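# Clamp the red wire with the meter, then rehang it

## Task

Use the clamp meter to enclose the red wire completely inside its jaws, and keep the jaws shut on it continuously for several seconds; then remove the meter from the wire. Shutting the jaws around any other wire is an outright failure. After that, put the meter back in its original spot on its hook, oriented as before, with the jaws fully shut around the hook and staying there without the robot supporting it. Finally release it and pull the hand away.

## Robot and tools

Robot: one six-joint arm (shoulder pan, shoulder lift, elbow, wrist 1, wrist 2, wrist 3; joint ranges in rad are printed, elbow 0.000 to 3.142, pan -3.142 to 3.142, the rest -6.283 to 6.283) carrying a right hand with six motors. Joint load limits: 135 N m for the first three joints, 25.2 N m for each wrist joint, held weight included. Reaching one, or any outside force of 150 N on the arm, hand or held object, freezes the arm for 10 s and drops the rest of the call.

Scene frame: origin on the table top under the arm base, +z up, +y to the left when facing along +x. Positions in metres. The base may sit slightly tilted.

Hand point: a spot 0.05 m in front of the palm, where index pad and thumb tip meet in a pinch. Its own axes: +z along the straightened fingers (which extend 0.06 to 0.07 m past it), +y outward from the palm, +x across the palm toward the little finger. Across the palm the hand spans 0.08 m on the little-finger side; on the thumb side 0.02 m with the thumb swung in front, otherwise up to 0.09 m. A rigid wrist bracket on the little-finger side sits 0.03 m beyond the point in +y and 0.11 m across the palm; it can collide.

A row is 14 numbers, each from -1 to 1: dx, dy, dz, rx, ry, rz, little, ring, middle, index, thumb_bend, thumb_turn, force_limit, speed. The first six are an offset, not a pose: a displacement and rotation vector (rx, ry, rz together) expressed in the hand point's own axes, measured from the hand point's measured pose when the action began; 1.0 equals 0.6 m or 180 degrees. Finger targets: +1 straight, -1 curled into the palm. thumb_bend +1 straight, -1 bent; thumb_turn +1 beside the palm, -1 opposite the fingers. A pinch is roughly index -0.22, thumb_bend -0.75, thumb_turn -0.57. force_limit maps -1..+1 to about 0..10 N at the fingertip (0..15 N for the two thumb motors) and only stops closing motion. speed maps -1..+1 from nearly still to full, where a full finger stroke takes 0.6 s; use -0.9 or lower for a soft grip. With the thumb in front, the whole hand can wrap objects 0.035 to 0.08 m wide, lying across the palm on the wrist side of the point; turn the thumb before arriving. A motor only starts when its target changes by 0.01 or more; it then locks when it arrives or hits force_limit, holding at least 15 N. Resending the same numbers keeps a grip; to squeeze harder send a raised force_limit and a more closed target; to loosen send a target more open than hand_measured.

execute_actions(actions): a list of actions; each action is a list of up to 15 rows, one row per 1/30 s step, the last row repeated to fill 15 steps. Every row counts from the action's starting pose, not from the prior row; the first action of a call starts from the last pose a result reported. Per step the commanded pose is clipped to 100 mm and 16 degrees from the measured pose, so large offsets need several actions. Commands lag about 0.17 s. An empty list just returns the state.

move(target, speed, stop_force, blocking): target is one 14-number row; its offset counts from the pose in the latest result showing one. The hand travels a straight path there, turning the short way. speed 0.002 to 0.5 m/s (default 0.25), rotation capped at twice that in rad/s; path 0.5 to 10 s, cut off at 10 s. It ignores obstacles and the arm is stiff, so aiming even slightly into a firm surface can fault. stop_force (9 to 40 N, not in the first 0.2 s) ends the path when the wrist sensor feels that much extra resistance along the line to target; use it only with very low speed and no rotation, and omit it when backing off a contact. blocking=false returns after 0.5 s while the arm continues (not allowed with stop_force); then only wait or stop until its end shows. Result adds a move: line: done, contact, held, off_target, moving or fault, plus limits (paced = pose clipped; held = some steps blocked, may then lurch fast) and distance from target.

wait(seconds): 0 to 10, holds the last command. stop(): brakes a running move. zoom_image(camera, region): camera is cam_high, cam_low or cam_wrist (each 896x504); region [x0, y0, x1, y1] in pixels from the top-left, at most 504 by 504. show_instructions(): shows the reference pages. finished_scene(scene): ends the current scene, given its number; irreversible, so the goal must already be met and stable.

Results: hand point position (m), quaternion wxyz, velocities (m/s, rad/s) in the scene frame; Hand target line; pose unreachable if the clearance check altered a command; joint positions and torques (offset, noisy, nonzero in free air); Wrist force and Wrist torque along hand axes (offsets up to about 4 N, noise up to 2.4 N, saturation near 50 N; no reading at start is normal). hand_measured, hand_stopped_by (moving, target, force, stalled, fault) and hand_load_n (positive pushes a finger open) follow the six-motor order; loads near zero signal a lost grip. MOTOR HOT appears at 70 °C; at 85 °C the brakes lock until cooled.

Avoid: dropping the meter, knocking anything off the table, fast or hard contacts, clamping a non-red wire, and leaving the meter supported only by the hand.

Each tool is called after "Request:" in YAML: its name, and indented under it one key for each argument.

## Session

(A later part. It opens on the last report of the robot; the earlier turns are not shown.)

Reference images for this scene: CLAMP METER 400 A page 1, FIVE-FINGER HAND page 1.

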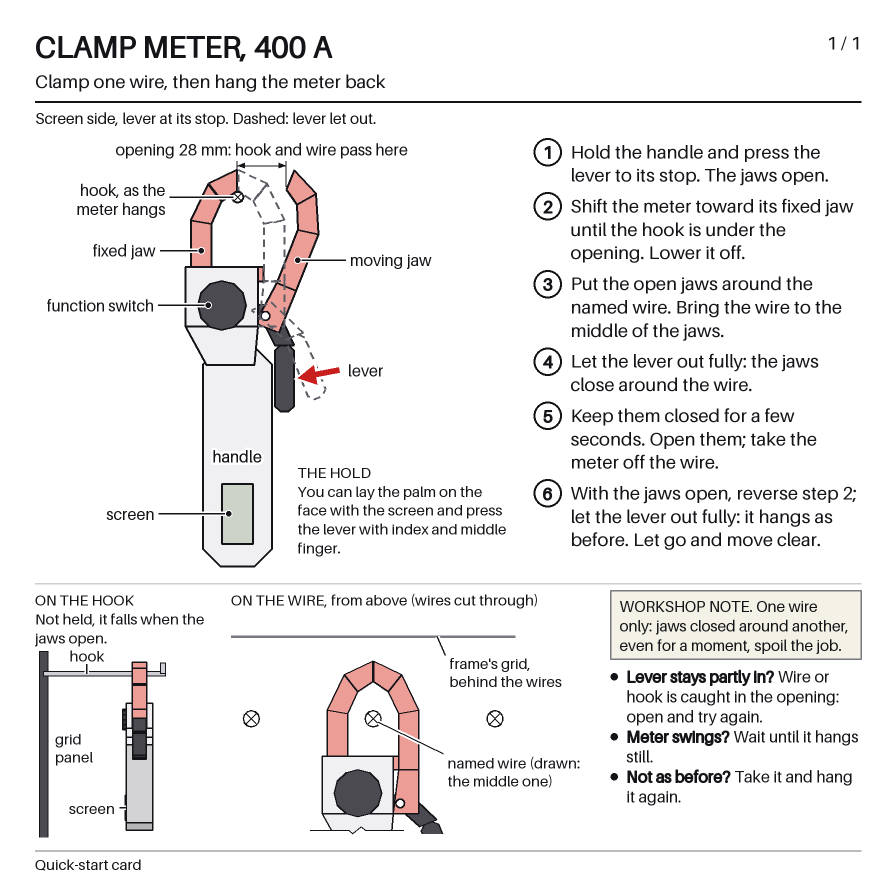

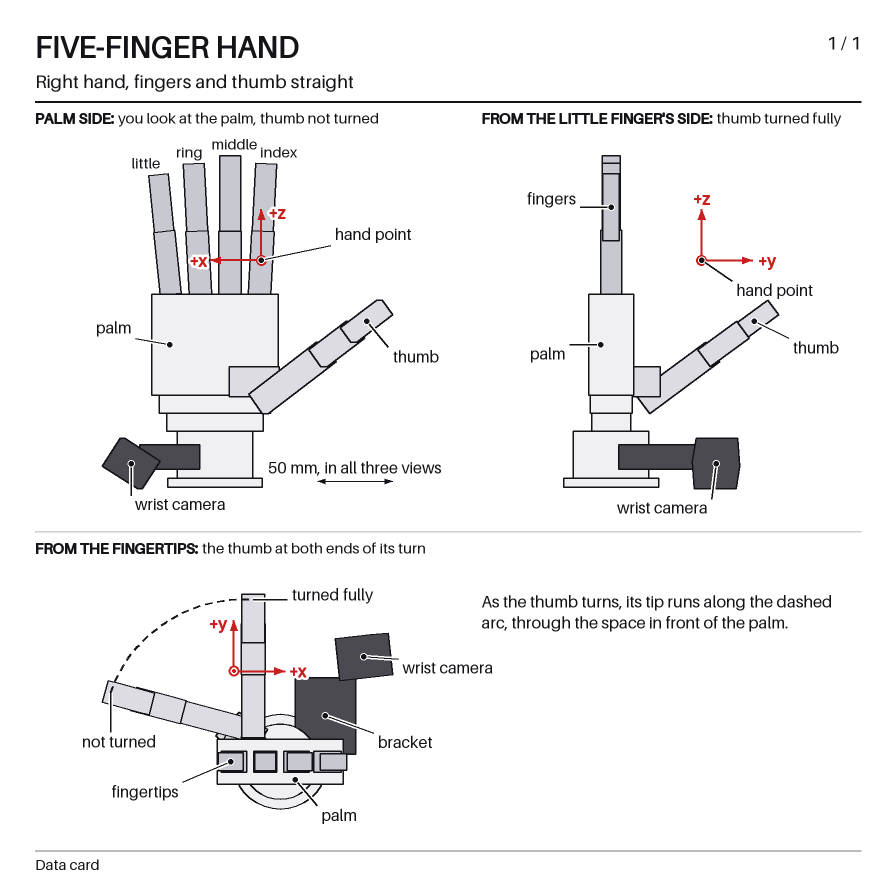

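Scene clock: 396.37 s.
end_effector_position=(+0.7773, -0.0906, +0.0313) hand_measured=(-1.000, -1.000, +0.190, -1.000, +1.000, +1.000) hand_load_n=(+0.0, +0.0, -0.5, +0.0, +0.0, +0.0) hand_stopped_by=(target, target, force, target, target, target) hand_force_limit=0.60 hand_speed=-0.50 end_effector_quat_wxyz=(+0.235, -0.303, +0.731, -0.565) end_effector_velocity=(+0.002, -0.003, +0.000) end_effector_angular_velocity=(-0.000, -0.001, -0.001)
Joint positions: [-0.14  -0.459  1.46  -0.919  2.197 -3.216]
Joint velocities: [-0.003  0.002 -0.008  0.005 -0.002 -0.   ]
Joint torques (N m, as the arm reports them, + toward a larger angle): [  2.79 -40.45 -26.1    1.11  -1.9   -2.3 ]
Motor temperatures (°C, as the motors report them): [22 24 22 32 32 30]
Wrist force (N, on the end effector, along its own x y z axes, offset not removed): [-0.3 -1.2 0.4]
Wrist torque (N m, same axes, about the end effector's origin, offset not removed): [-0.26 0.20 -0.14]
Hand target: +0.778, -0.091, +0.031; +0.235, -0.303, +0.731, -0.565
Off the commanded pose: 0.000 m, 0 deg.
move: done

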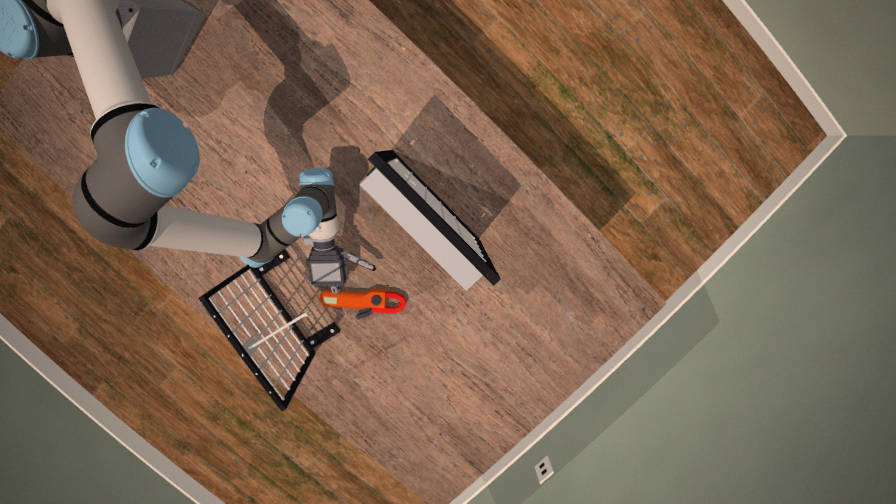

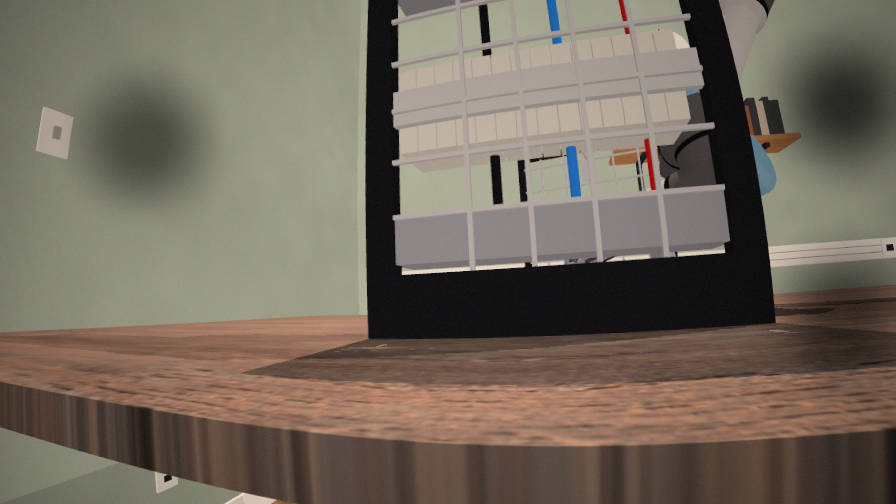

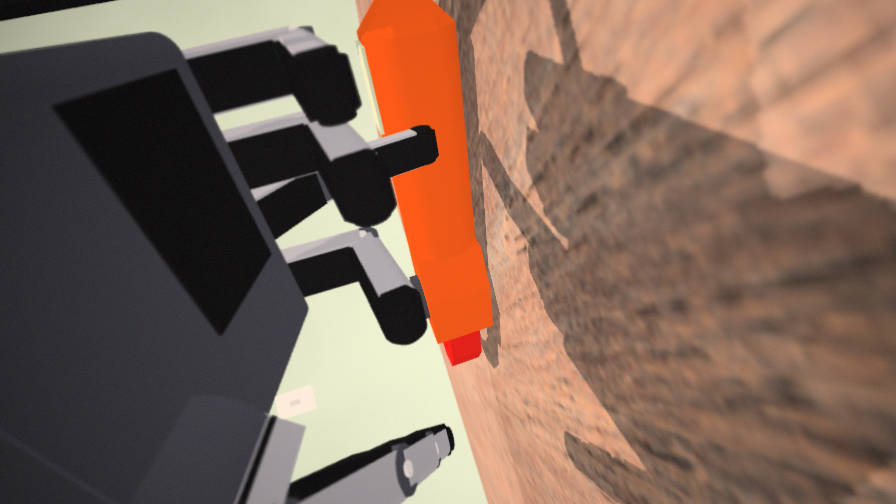

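Request:
move:
  target: [-0.125,-0.065,-0.017,0,0,0,-1,-1,0.15,-1,1,1,0.6,-0.5]
  speed: 0.03

Request:
move:
  target: [0,-0.04,0.155,0,0,0,-1,-1,0.15,-1,1,1,0.6,-0.5]
  speed: 0.03

Request:
move:
  target: [0,0.06,0.016,0,0,0,-1,-1,0.15,-1,1,1,0.6,-0.5]
  speed: 0.01
  stop_force: 10

Scene clock: 408.20 s.
end_effector_position=(+0.8300, -0.0376, +0.0715) hand_measured=(-1.000, -1.000, +0.190, -1.000, +1.000, +1.000) hand_load_n=(+0.0, +0.0, +0.0, +0.0, +0.0, +0.0) hand_stopped_by=(target, target, force, target, target, target) hand_force_limit=0.60 hand_speed=-0.50 end_effector_quat_wxyz=(+0.235, -0.303, +0.731, -0.565) end_effector_velocity=(+0.001, +0.003, +0.000) end_effector_angular_velocity=(+0.000, +0.002, +0.001)
Joint positions: [-0.031 -0.43   1.259 -0.739  2.305 -3.204]
Joint velocities: [ 0.004  0.002 -0.006  0.006  0.004  0.001]
Joint torques (N m, as the arm reports them, + toward a larger angle): [ 23.77 -42.56 -29.07   1.37   1.25   2.6 ]
Motor temperatures (°C, as the motors report them): [22 24 22 32 32 30]
Wrist force (N, on the end effector, along its own x y z axes, offset not removed): [0.2 -0.2 -2.2]
Wrist torque (N m, same axes, about the end effector's origin, offset not removed): [0.23 0.08 0.06]
Hand target: +0.830, -0.037, +0.072; +0.235, -0.303, +0.731, -0.565
Off the commanded pose: 0.000 m, 0 deg.
move: done

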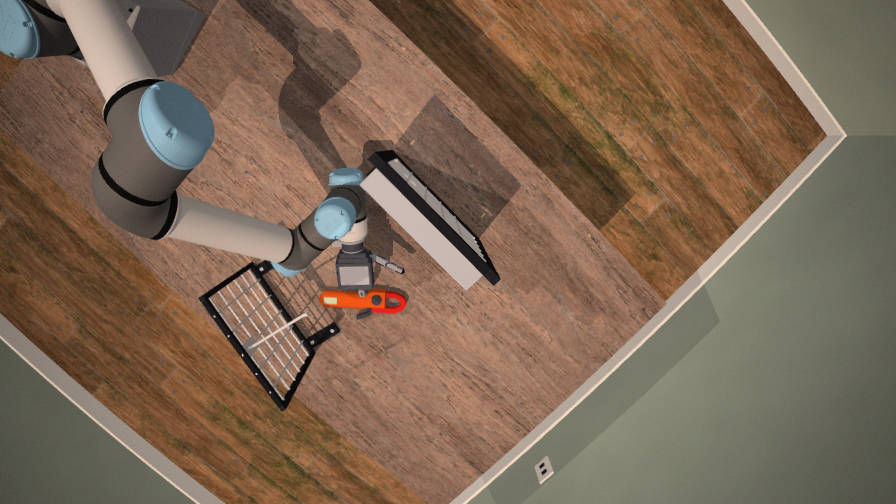

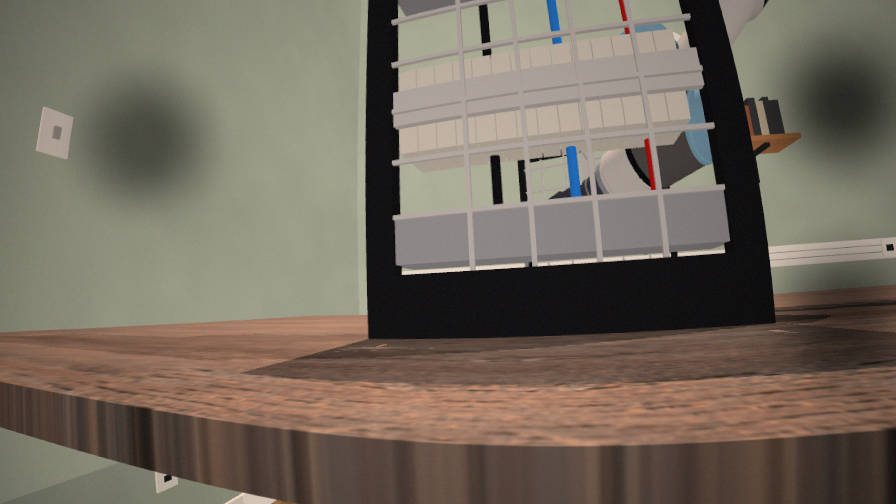

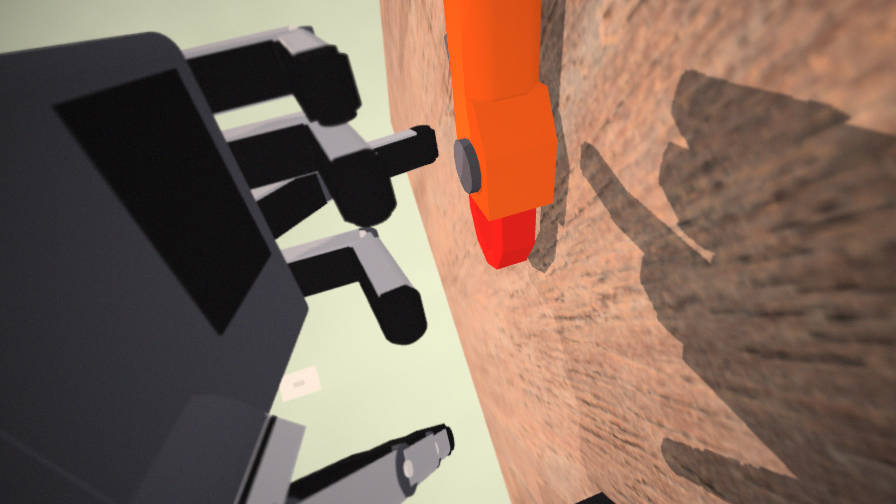

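Scene clock: 411.77 s.
end_effector_position=(+0.8979, -0.1053, +0.0713) hand_measured=(-1.000, -1.000, +0.190, -1.000, +1.000, +1.000) hand_load_n=(+0.0, +0.0, +0.0, +0.0, +0.0, +0.0) hand_stopped_by=(target, target, force, target, target, target) hand_force_limit=0.60 hand_speed=-0.50 end_effector_quat_wxyz=(+0.235, -0.303, +0.731, -0.565) end_effector_velocity=(+0.002, -0.002, -0.000) end_effector_angular_velocity=(-0.000, +0.000, -0.001)
Joint positions: [-0.117 -0.34   0.988 -0.564  2.219 -3.213]
Joint velocities: [-0.002  0.004 -0.01   0.006 -0.001 -0.   ]
Joint torques (N m, as the arm reports them, + toward a larger angle): [  4.69 -47.81 -31.36   1.2   -1.95  -2.23]
Motor temperatures (°C, as the motors report them): [22 24 22 32 32 30]
Wrist force (N, on the end effector, along its own x y z axes, offset not removed): [0.3 -1.0 1.8]
Wrist torque (N m, same axes, about the end effector's origin, offset not removed): [-0.06 0.09 0.10]
Hand target: +0.898, -0.105, +0.071; +0.235, -0.303, +0.731, -0.565
Off the commanded pose: 0.000 m, 0 deg.
move: done

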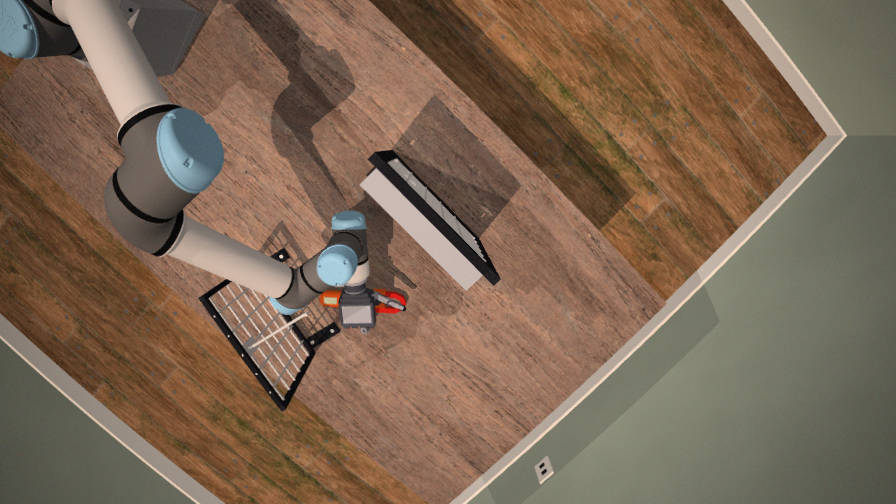

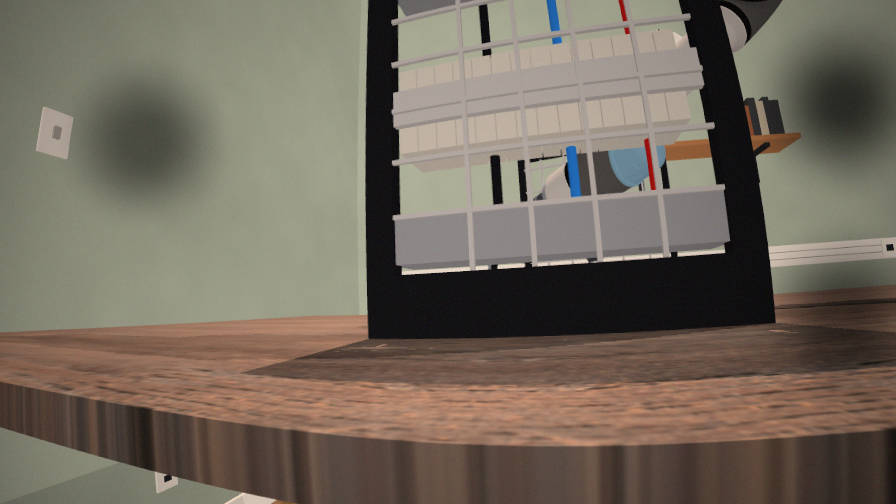

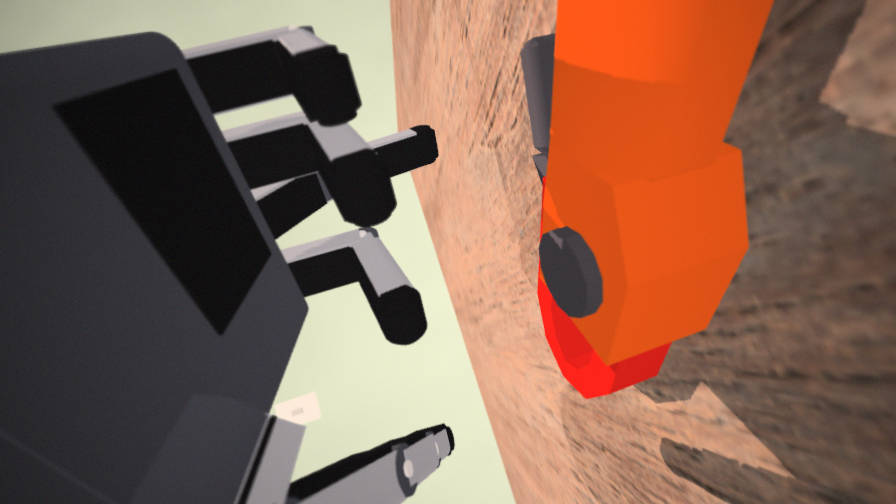

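Scene clock: 415.70 s.
end_effector_position=(+0.8980, -0.1054, +0.0343) hand_measured=(-1.000, -1.000, +0.190, -1.000, +1.000, +1.000) hand_load_n=(+0.0, +0.0, +0.0, +0.0, +0.0, +0.0) hand_stopped_by=(target, target, force, target, target, target) hand_force_limit=0.60 hand_speed=-0.50 end_effector_quat_wxyz=(+0.235, -0.303, +0.731, -0.565) end_effector_velocity=(+0.000, -0.001, -0.002) end_effector_angular_velocity=(-0.000, -0.001, -0.001)
Joint positions: [-0.128 -0.274  0.95  -0.593  2.208 -3.215]
Joint velocities: [-0.001  0.004 -0.004 -0.002 -0.001 -0.   ]
Joint torques (N m, as the arm reports them, + toward a larger angle): [  5.17 -46.95 -31.36  -3.15  -2.07  -2.31]
Motor temperatures (°C, as the motors report them): [22 24 22 32 32 30]
Wrist force (N, on the end effector, along its own x y z axes, offset not removed): [0.5 -2.2 0.2]
Wrist torque (N m, same axes, about the end effector's origin, offset not removed): [-0.24 -0.13 -0.03]
Hand target: +0.898, -0.105, +0.034; +0.235, -0.303, +0.731, -0.565
Off the commanded pose: 0.000 m, 0 deg.
move: done

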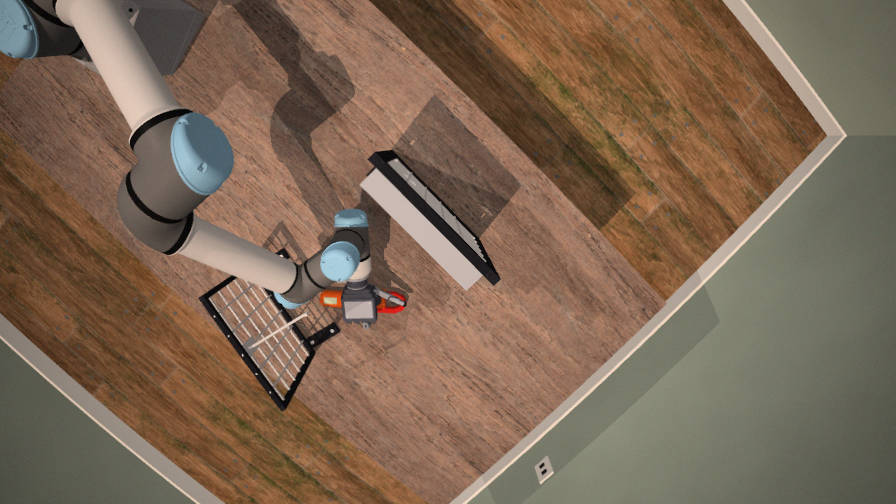

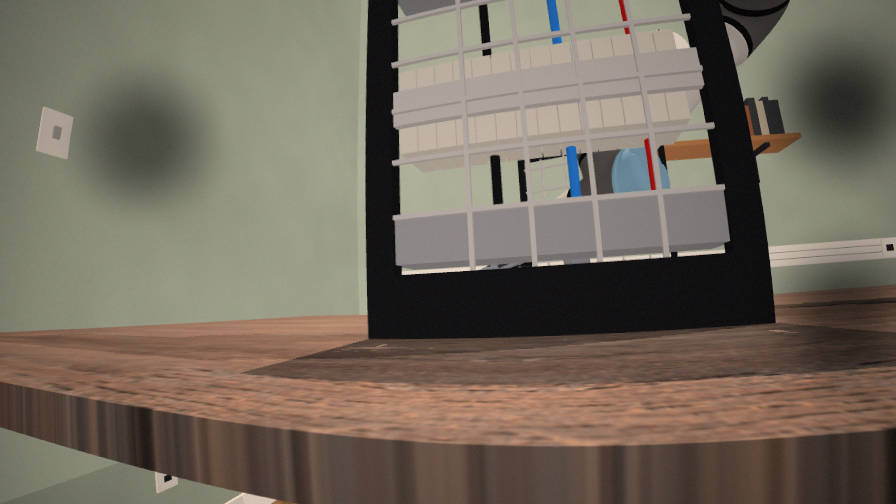

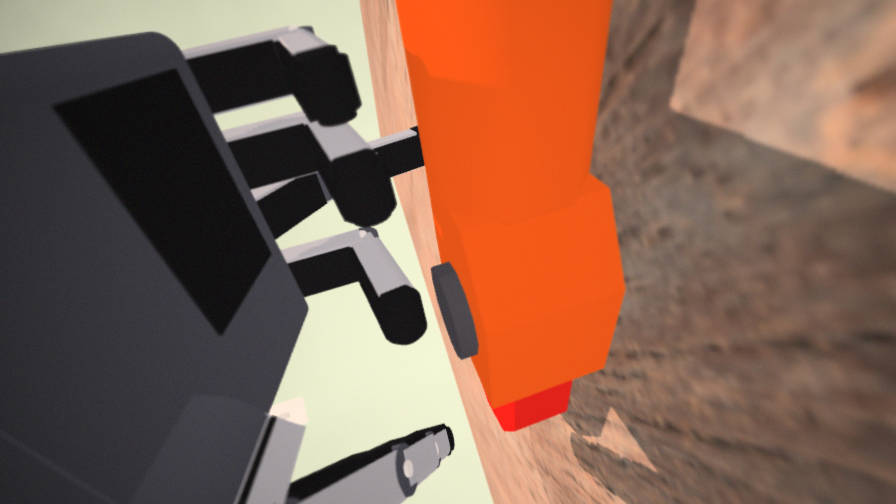

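Request:
move:
  target: [0.03,0.038,-0.145,0,0,0,-1,-1,0.15,-1,1,1,0.6,-0.5]
  speed: 0.02

Request:
move:
  target: [0.03,-0.09,-0.05,0,0,0,-1,-1,1,-1,1,1,0.6,-0.5]
  speed: 0.02

Request:
move:
  target: [0,0,0,-0.05,0,0,1,1,1,1,1,-1,0.6,-0.5]
  speed: 0.05

Scene clock: 427.93 s.
end_effector_position=(+0.8219, -0.0548, +0.0342) hand_measured=(-1.000, -1.000, +0.190, -1.000, +1.000, +1.000) hand_load_n=(+0.0, +0.0, +1.0, +0.0, +0.0, +0.0) hand_stopped_by=(target, target, force, target, target, target) hand_force_limit=0.60 hand_speed=-0.50 end_effector_quat_wxyz=(+0.235, -0.303, +0.731, -0.565) end_effector_velocity=(-0.001, +0.002, +0.001) end_effector_angular_velocity=(-0.000, -0.002, +0.001)
Joint positions: [-0.071 -0.384  1.273 -0.802  2.265 -3.208]
Joint velocities: [ 0.003 -0.004  0.008 -0.006  0.002 -0.   ]
Joint torques (N m, as the arm reports them, + toward a larger angle): [ 22.88 -54.61   1.1   -2.9    1.67   2.52]
Motor temperatures (°C, as the motors report them): [22 24 22 32 32 30]
Wrist force (N, on the end effector, along its own x y z axes, offset not removed): [0.7 -2.9 1.8]
Wrist torque (N m, same axes, about the end effector's origin, offset not removed): [-0.34 -0.32 -0.05]
Hand target: +0.822, -0.055, +0.034; +0.235, -0.303, +0.731, -0.565
Off the commanded pose: 0.000 m, 0 deg.
move: done

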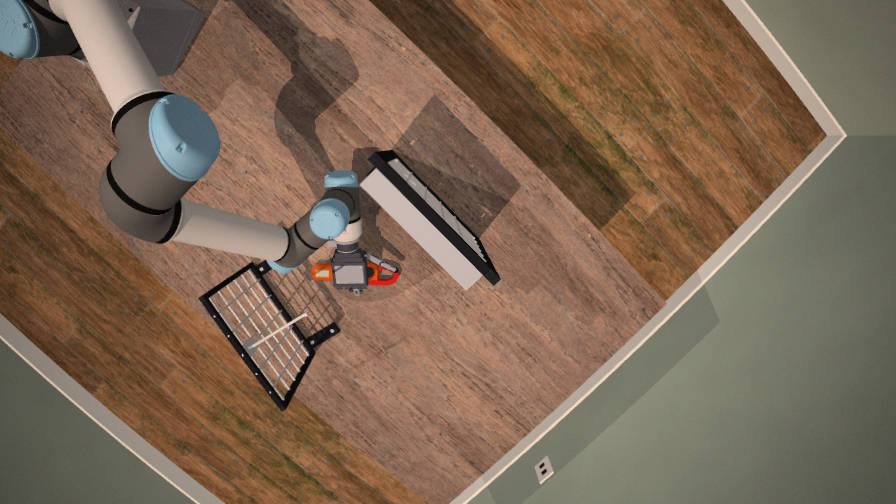

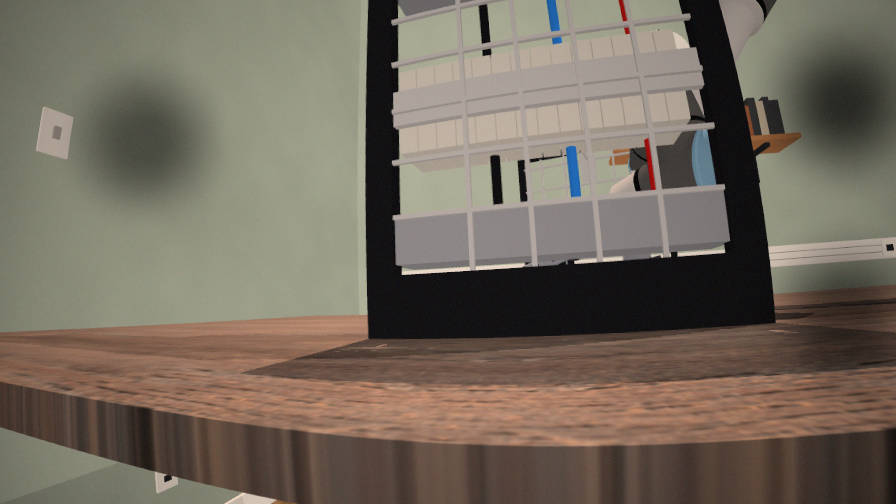

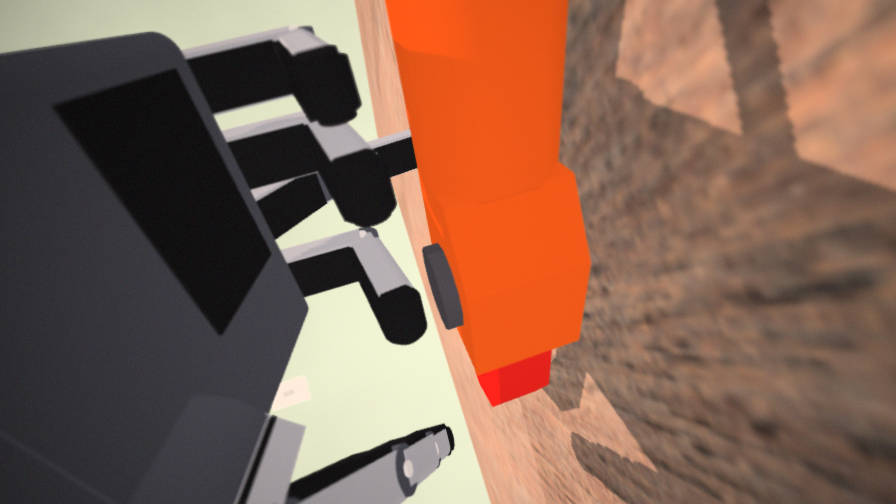

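Scene clock: 431.43 s.
end_effector_position=(+0.7984, -0.0567, +0.0937) hand_measured=(-1.000, -1.000, +1.000, -1.000, +1.000, +1.000) hand_load_n=(+0.0, +0.0, +0.0, +0.0, +0.0, +0.0) hand_stopped_by=(target, target, target, target, target, target) hand_force_limit=0.60 hand_speed=-0.50 end_effector_quat_wxyz=(+0.235, -0.303, +0.731, -0.565) end_effector_velocity=(-0.000, -0.000, +0.003) end_effector_angular_velocity=(+0.000, -0.001, +0.000)
Joint positions: [-0.058 -0.53   1.412 -0.794  2.278 -3.207]
Joint velocities: [ 0.001 -0.006  0.005  0.001 -0.     0.   ]
Joint torques (N m, as the arm reports them, + toward a larger angle): [ 22.94 -53.63   1.21   1.46   1.5    2.56]
Motor temperatures (°C, as the motors report them): [22 24 22 32 32 30]
Wrist force (N, on the end effector, along its own x y z axes, offset not removed): [0.2 -1.7 -0.5]
Wrist torque (N m, same axes, about the end effector's origin, offset not removed): [-0.28 0.20 -0.04]
Hand target: +0.798, -0.057, +0.094; +0.235, -0.303, +0.731, -0.565
Off the commanded pose: 0.000 m, 0 deg.
move: done

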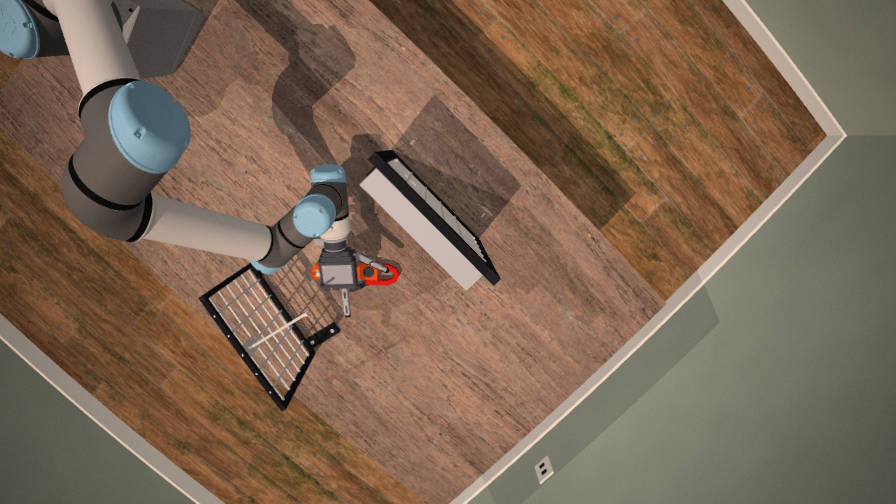

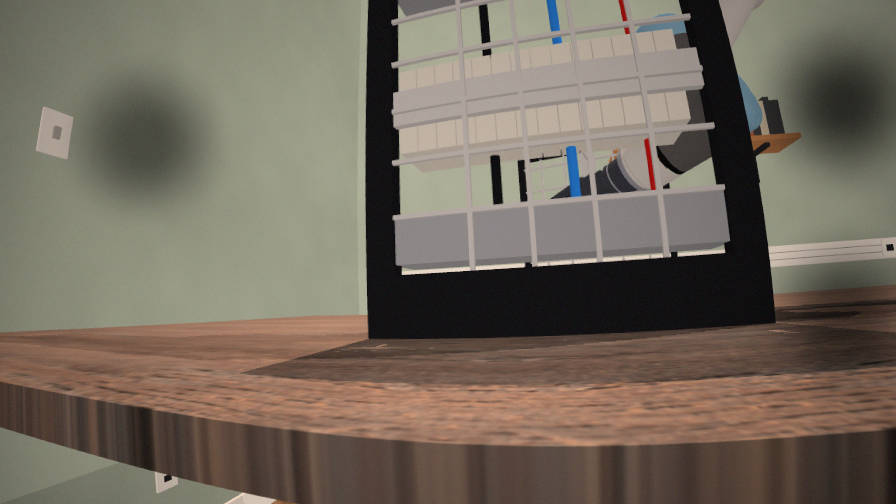

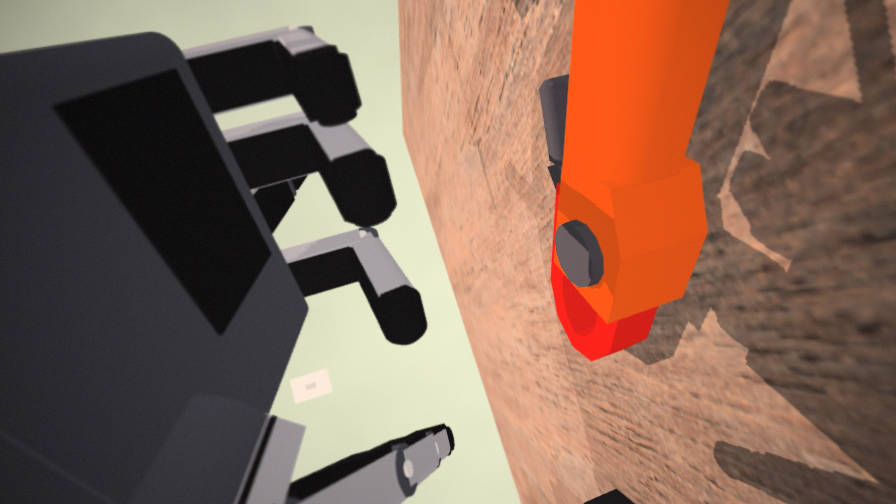

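Scene clock: 434.50 s.
end_effector_position=(+0.7984, -0.0567, +0.0937) hand_measured=(+1.000, +1.000, +1.000, +1.000, +1.000, -1.000) hand_load_n=(+0.0, +0.0, +0.0, +0.0, +0.0, +0.0) hand_stopped_by=(target, target, target, target, target, target) hand_force_limit=0.60 hand_speed=-0.50 end_effector_quat_wxyz=(+0.210, -0.320, +0.773, -0.506) end_effector_velocity=(+0.000, -0.000, -0.000) end_effector_angular_velocity=(-0.000, -0.000, -0.000)
Joint positions: [-0.068 -0.535  1.298 -0.471  2.268 -3.076]
Joint velocities: [-0.     0.    -0.    -0.001 -0.    -0.   ]
Joint torques (N m, as the arm reports them, + toward a larger angle): [  4.61 -42.13 -28.7    1.9   -1.64   2.53]
Motor temperatures (°C, as the motors report them): [22 24 22 32 32 30]
Wrist force (N, on the end effector, along its own x y z axes, offset not removed): [-2.4 -0.1 2.1]
Wrist torque (N m, same axes, about the end effector's origin, offset not removed): [-0.29 0.33 -0.08]
Hand target: +0.798, -0.057, +0.094; +0.210, -0.320, +0.773, -0.506
Off the commanded pose: 0.000 m, 0 deg.
move: done

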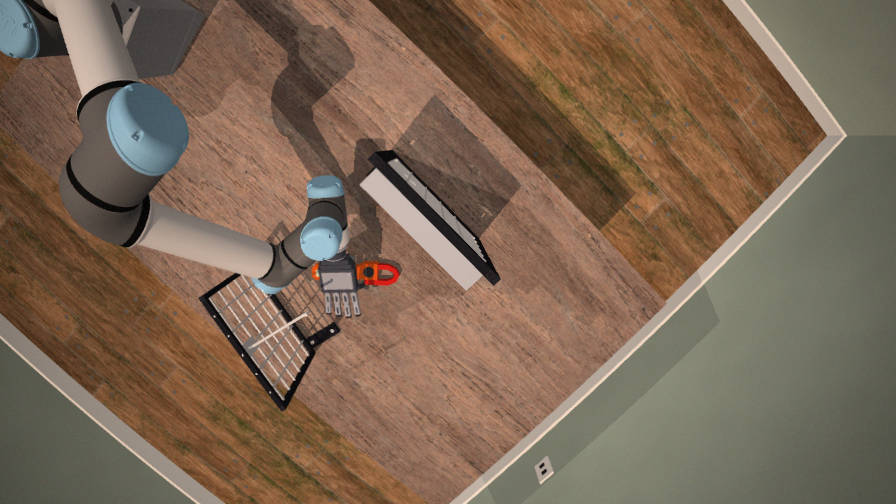

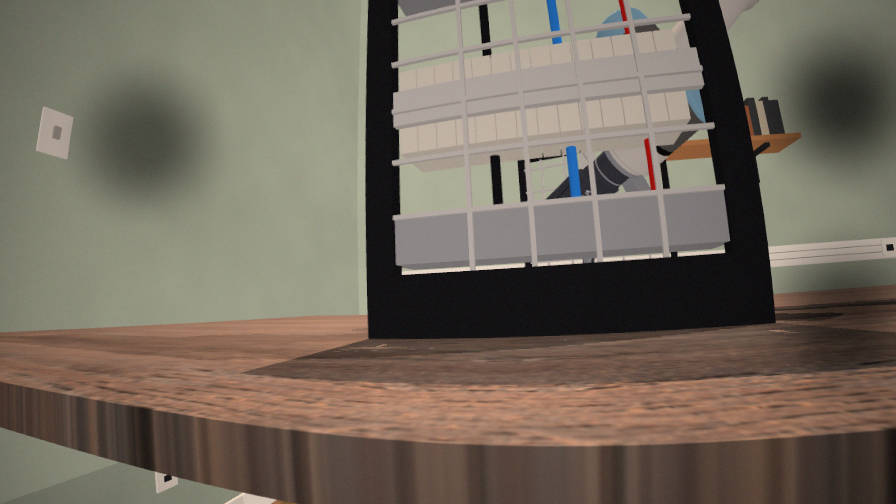

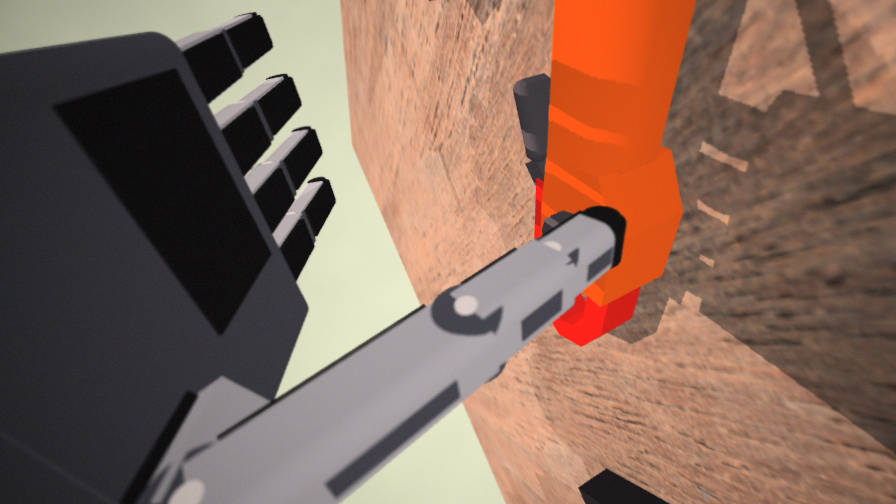

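Request:
move:
  target: [-0.013,0.094,0.027,0,0,0,1,1,1,1,1,-1,1,-0.7]
  speed: 0.012
  stop_force: 10

Request:
move:
  target: [0,0,0,0,0,0,1,1,-1,-1,0.5,-1,1,-0.7]

Scene clock: 446.77 s.
end_effector_position=(+0.7984, -0.0458, +0.0359) hand_measured=(+1.000, +1.000, +1.000, +1.000, +1.000, -1.000) hand_load_n=(+0.0, +0.0, +0.0, +0.0, +0.0, +0.0) hand_stopped_by=(target, target, target, target, target, target) hand_force_limit=1.00 hand_speed=-0.70 end_effector_quat_wxyz=(+0.210, -0.320, +0.773, -0.506) end_effector_velocity=(+0.001, -0.000, -0.002) end_effector_angular_velocity=(-0.001, -0.001, -0.002)
Joint positions: [-0.071 -0.428  1.257 -0.538  2.266 -3.077]
Joint velocities: [-0.     0.006 -0.005 -0.003  0.001  0.   ]
Joint torques (N m, as the arm reports them, + toward a larger angle): [  3.84 -44.33 -28.78  -2.77  -1.66  -2.38]
Motor temperatures (°C, as the motors report them): [22 24 22 32 32 30]
Wrist force (N, on the end effector, along its own x y z axes, offset not removed): [0.8 -2.7 -1.1]
Wrist torque (N m, same axes, about the end effector's origin, offset not removed): [-0.19 -0.04 0.04]
Hand target: +0.798, -0.046, +0.036; +0.210, -0.320, +0.773, -0.506
Off the commanded pose: 0.000 m, 0 deg.
move: done

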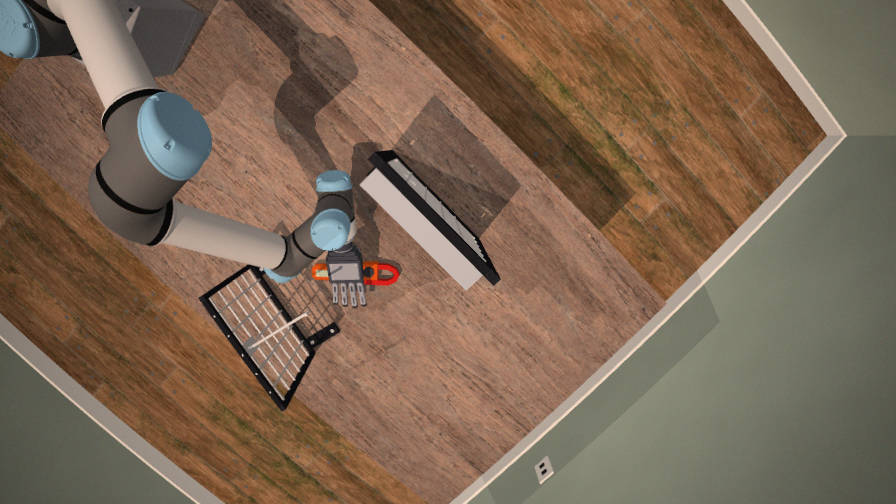

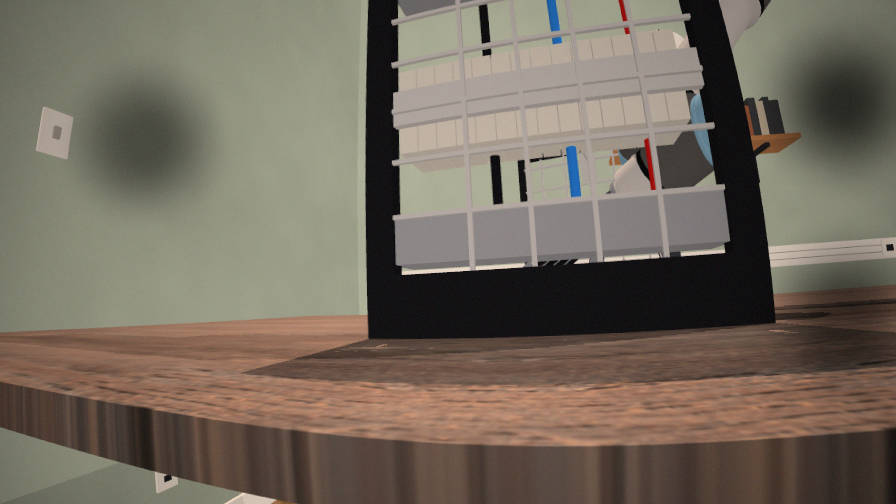

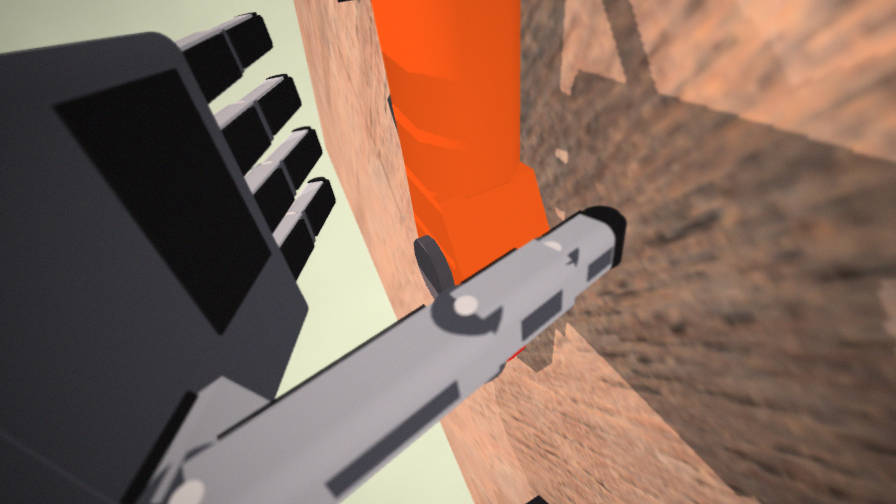

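Scene clock: 448.80 s.
end_effector_position=(+0.7984, -0.0458, +0.0359) hand_measured=(+1.000, +1.000, +0.250, +0.122, +0.510, -1.000) hand_load_n=(+0.0, +0.0, +7.0, +9.5, +6.5, -2.0) hand_stopped_by=(target, target, force, force, stalled, target) hand_force_limit=1.00 hand_speed=-0.70 end_effector_quat_wxyz=(+0.210, -0.320, +0.773, -0.506) end_effector_velocity=(-0.000, -0.001, -0.000) end_effector_angular_velocity=(-0.000, -0.000, -0.002)
Joint positions: [-0.071 -0.428  1.257 -0.538  2.266 -3.077]
Joint velocities: [-0.001  0.    -0.    -0.     0.    -0.   ]
Joint torques (N m, as the arm reports them, + toward a larger angle): [  8.44 -34.85  -0.66   2.02  -1.16  -1.79]
Motor temperatures (°C, as the motors report them): [22 24 22 32 32 30]
Wrist force (N, on the end effector, along its own x y z axes, offset not removed): [-1.6 -13.6 -0.6]
Wrist torque (N m, same axes, about the end effector's origin, offset not removed): [0.37 0.45 -0.33]
Hand target: +0.798, -0.046, +0.036; +0.210, -0.320, +0.773, -0.506
Off the commanded pose: 0.000 m, 0 deg.
move: done

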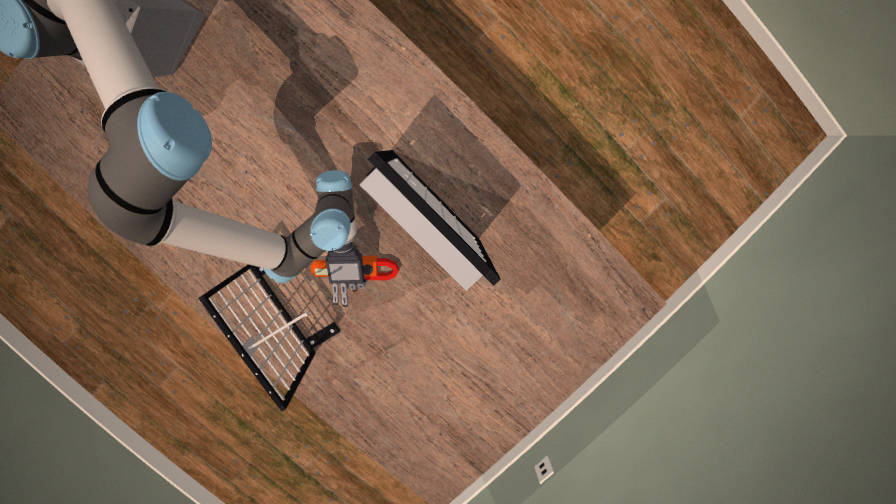

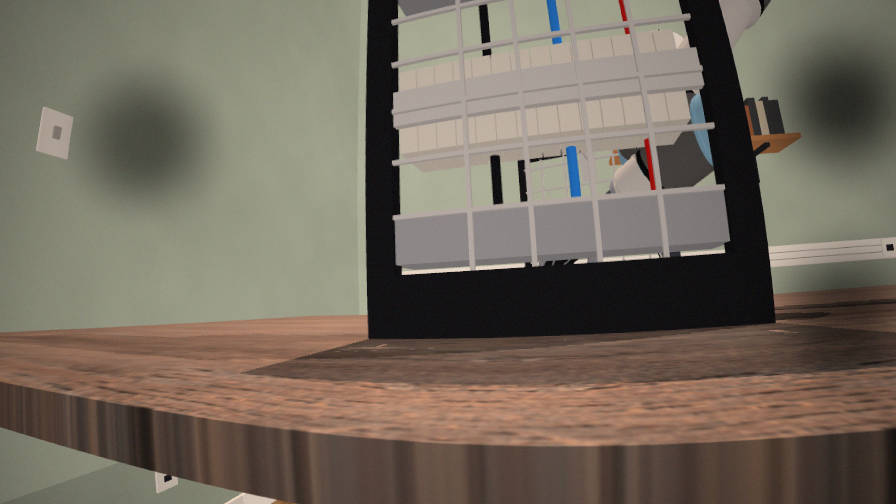

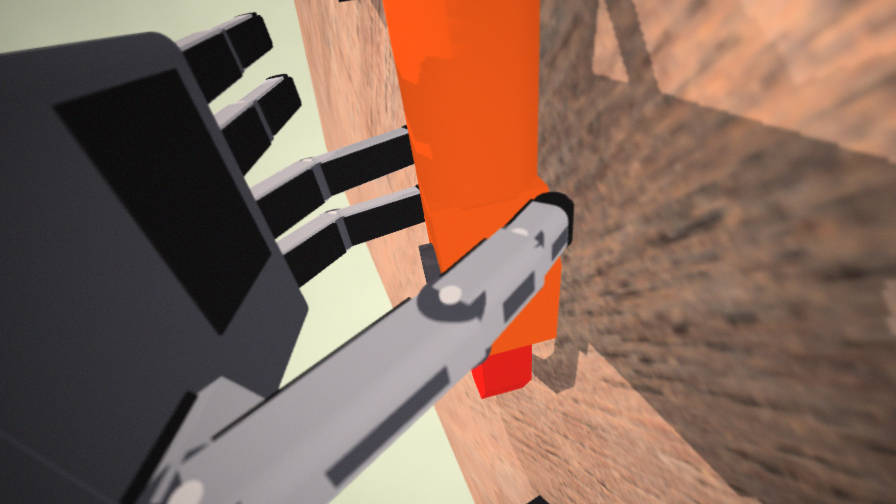

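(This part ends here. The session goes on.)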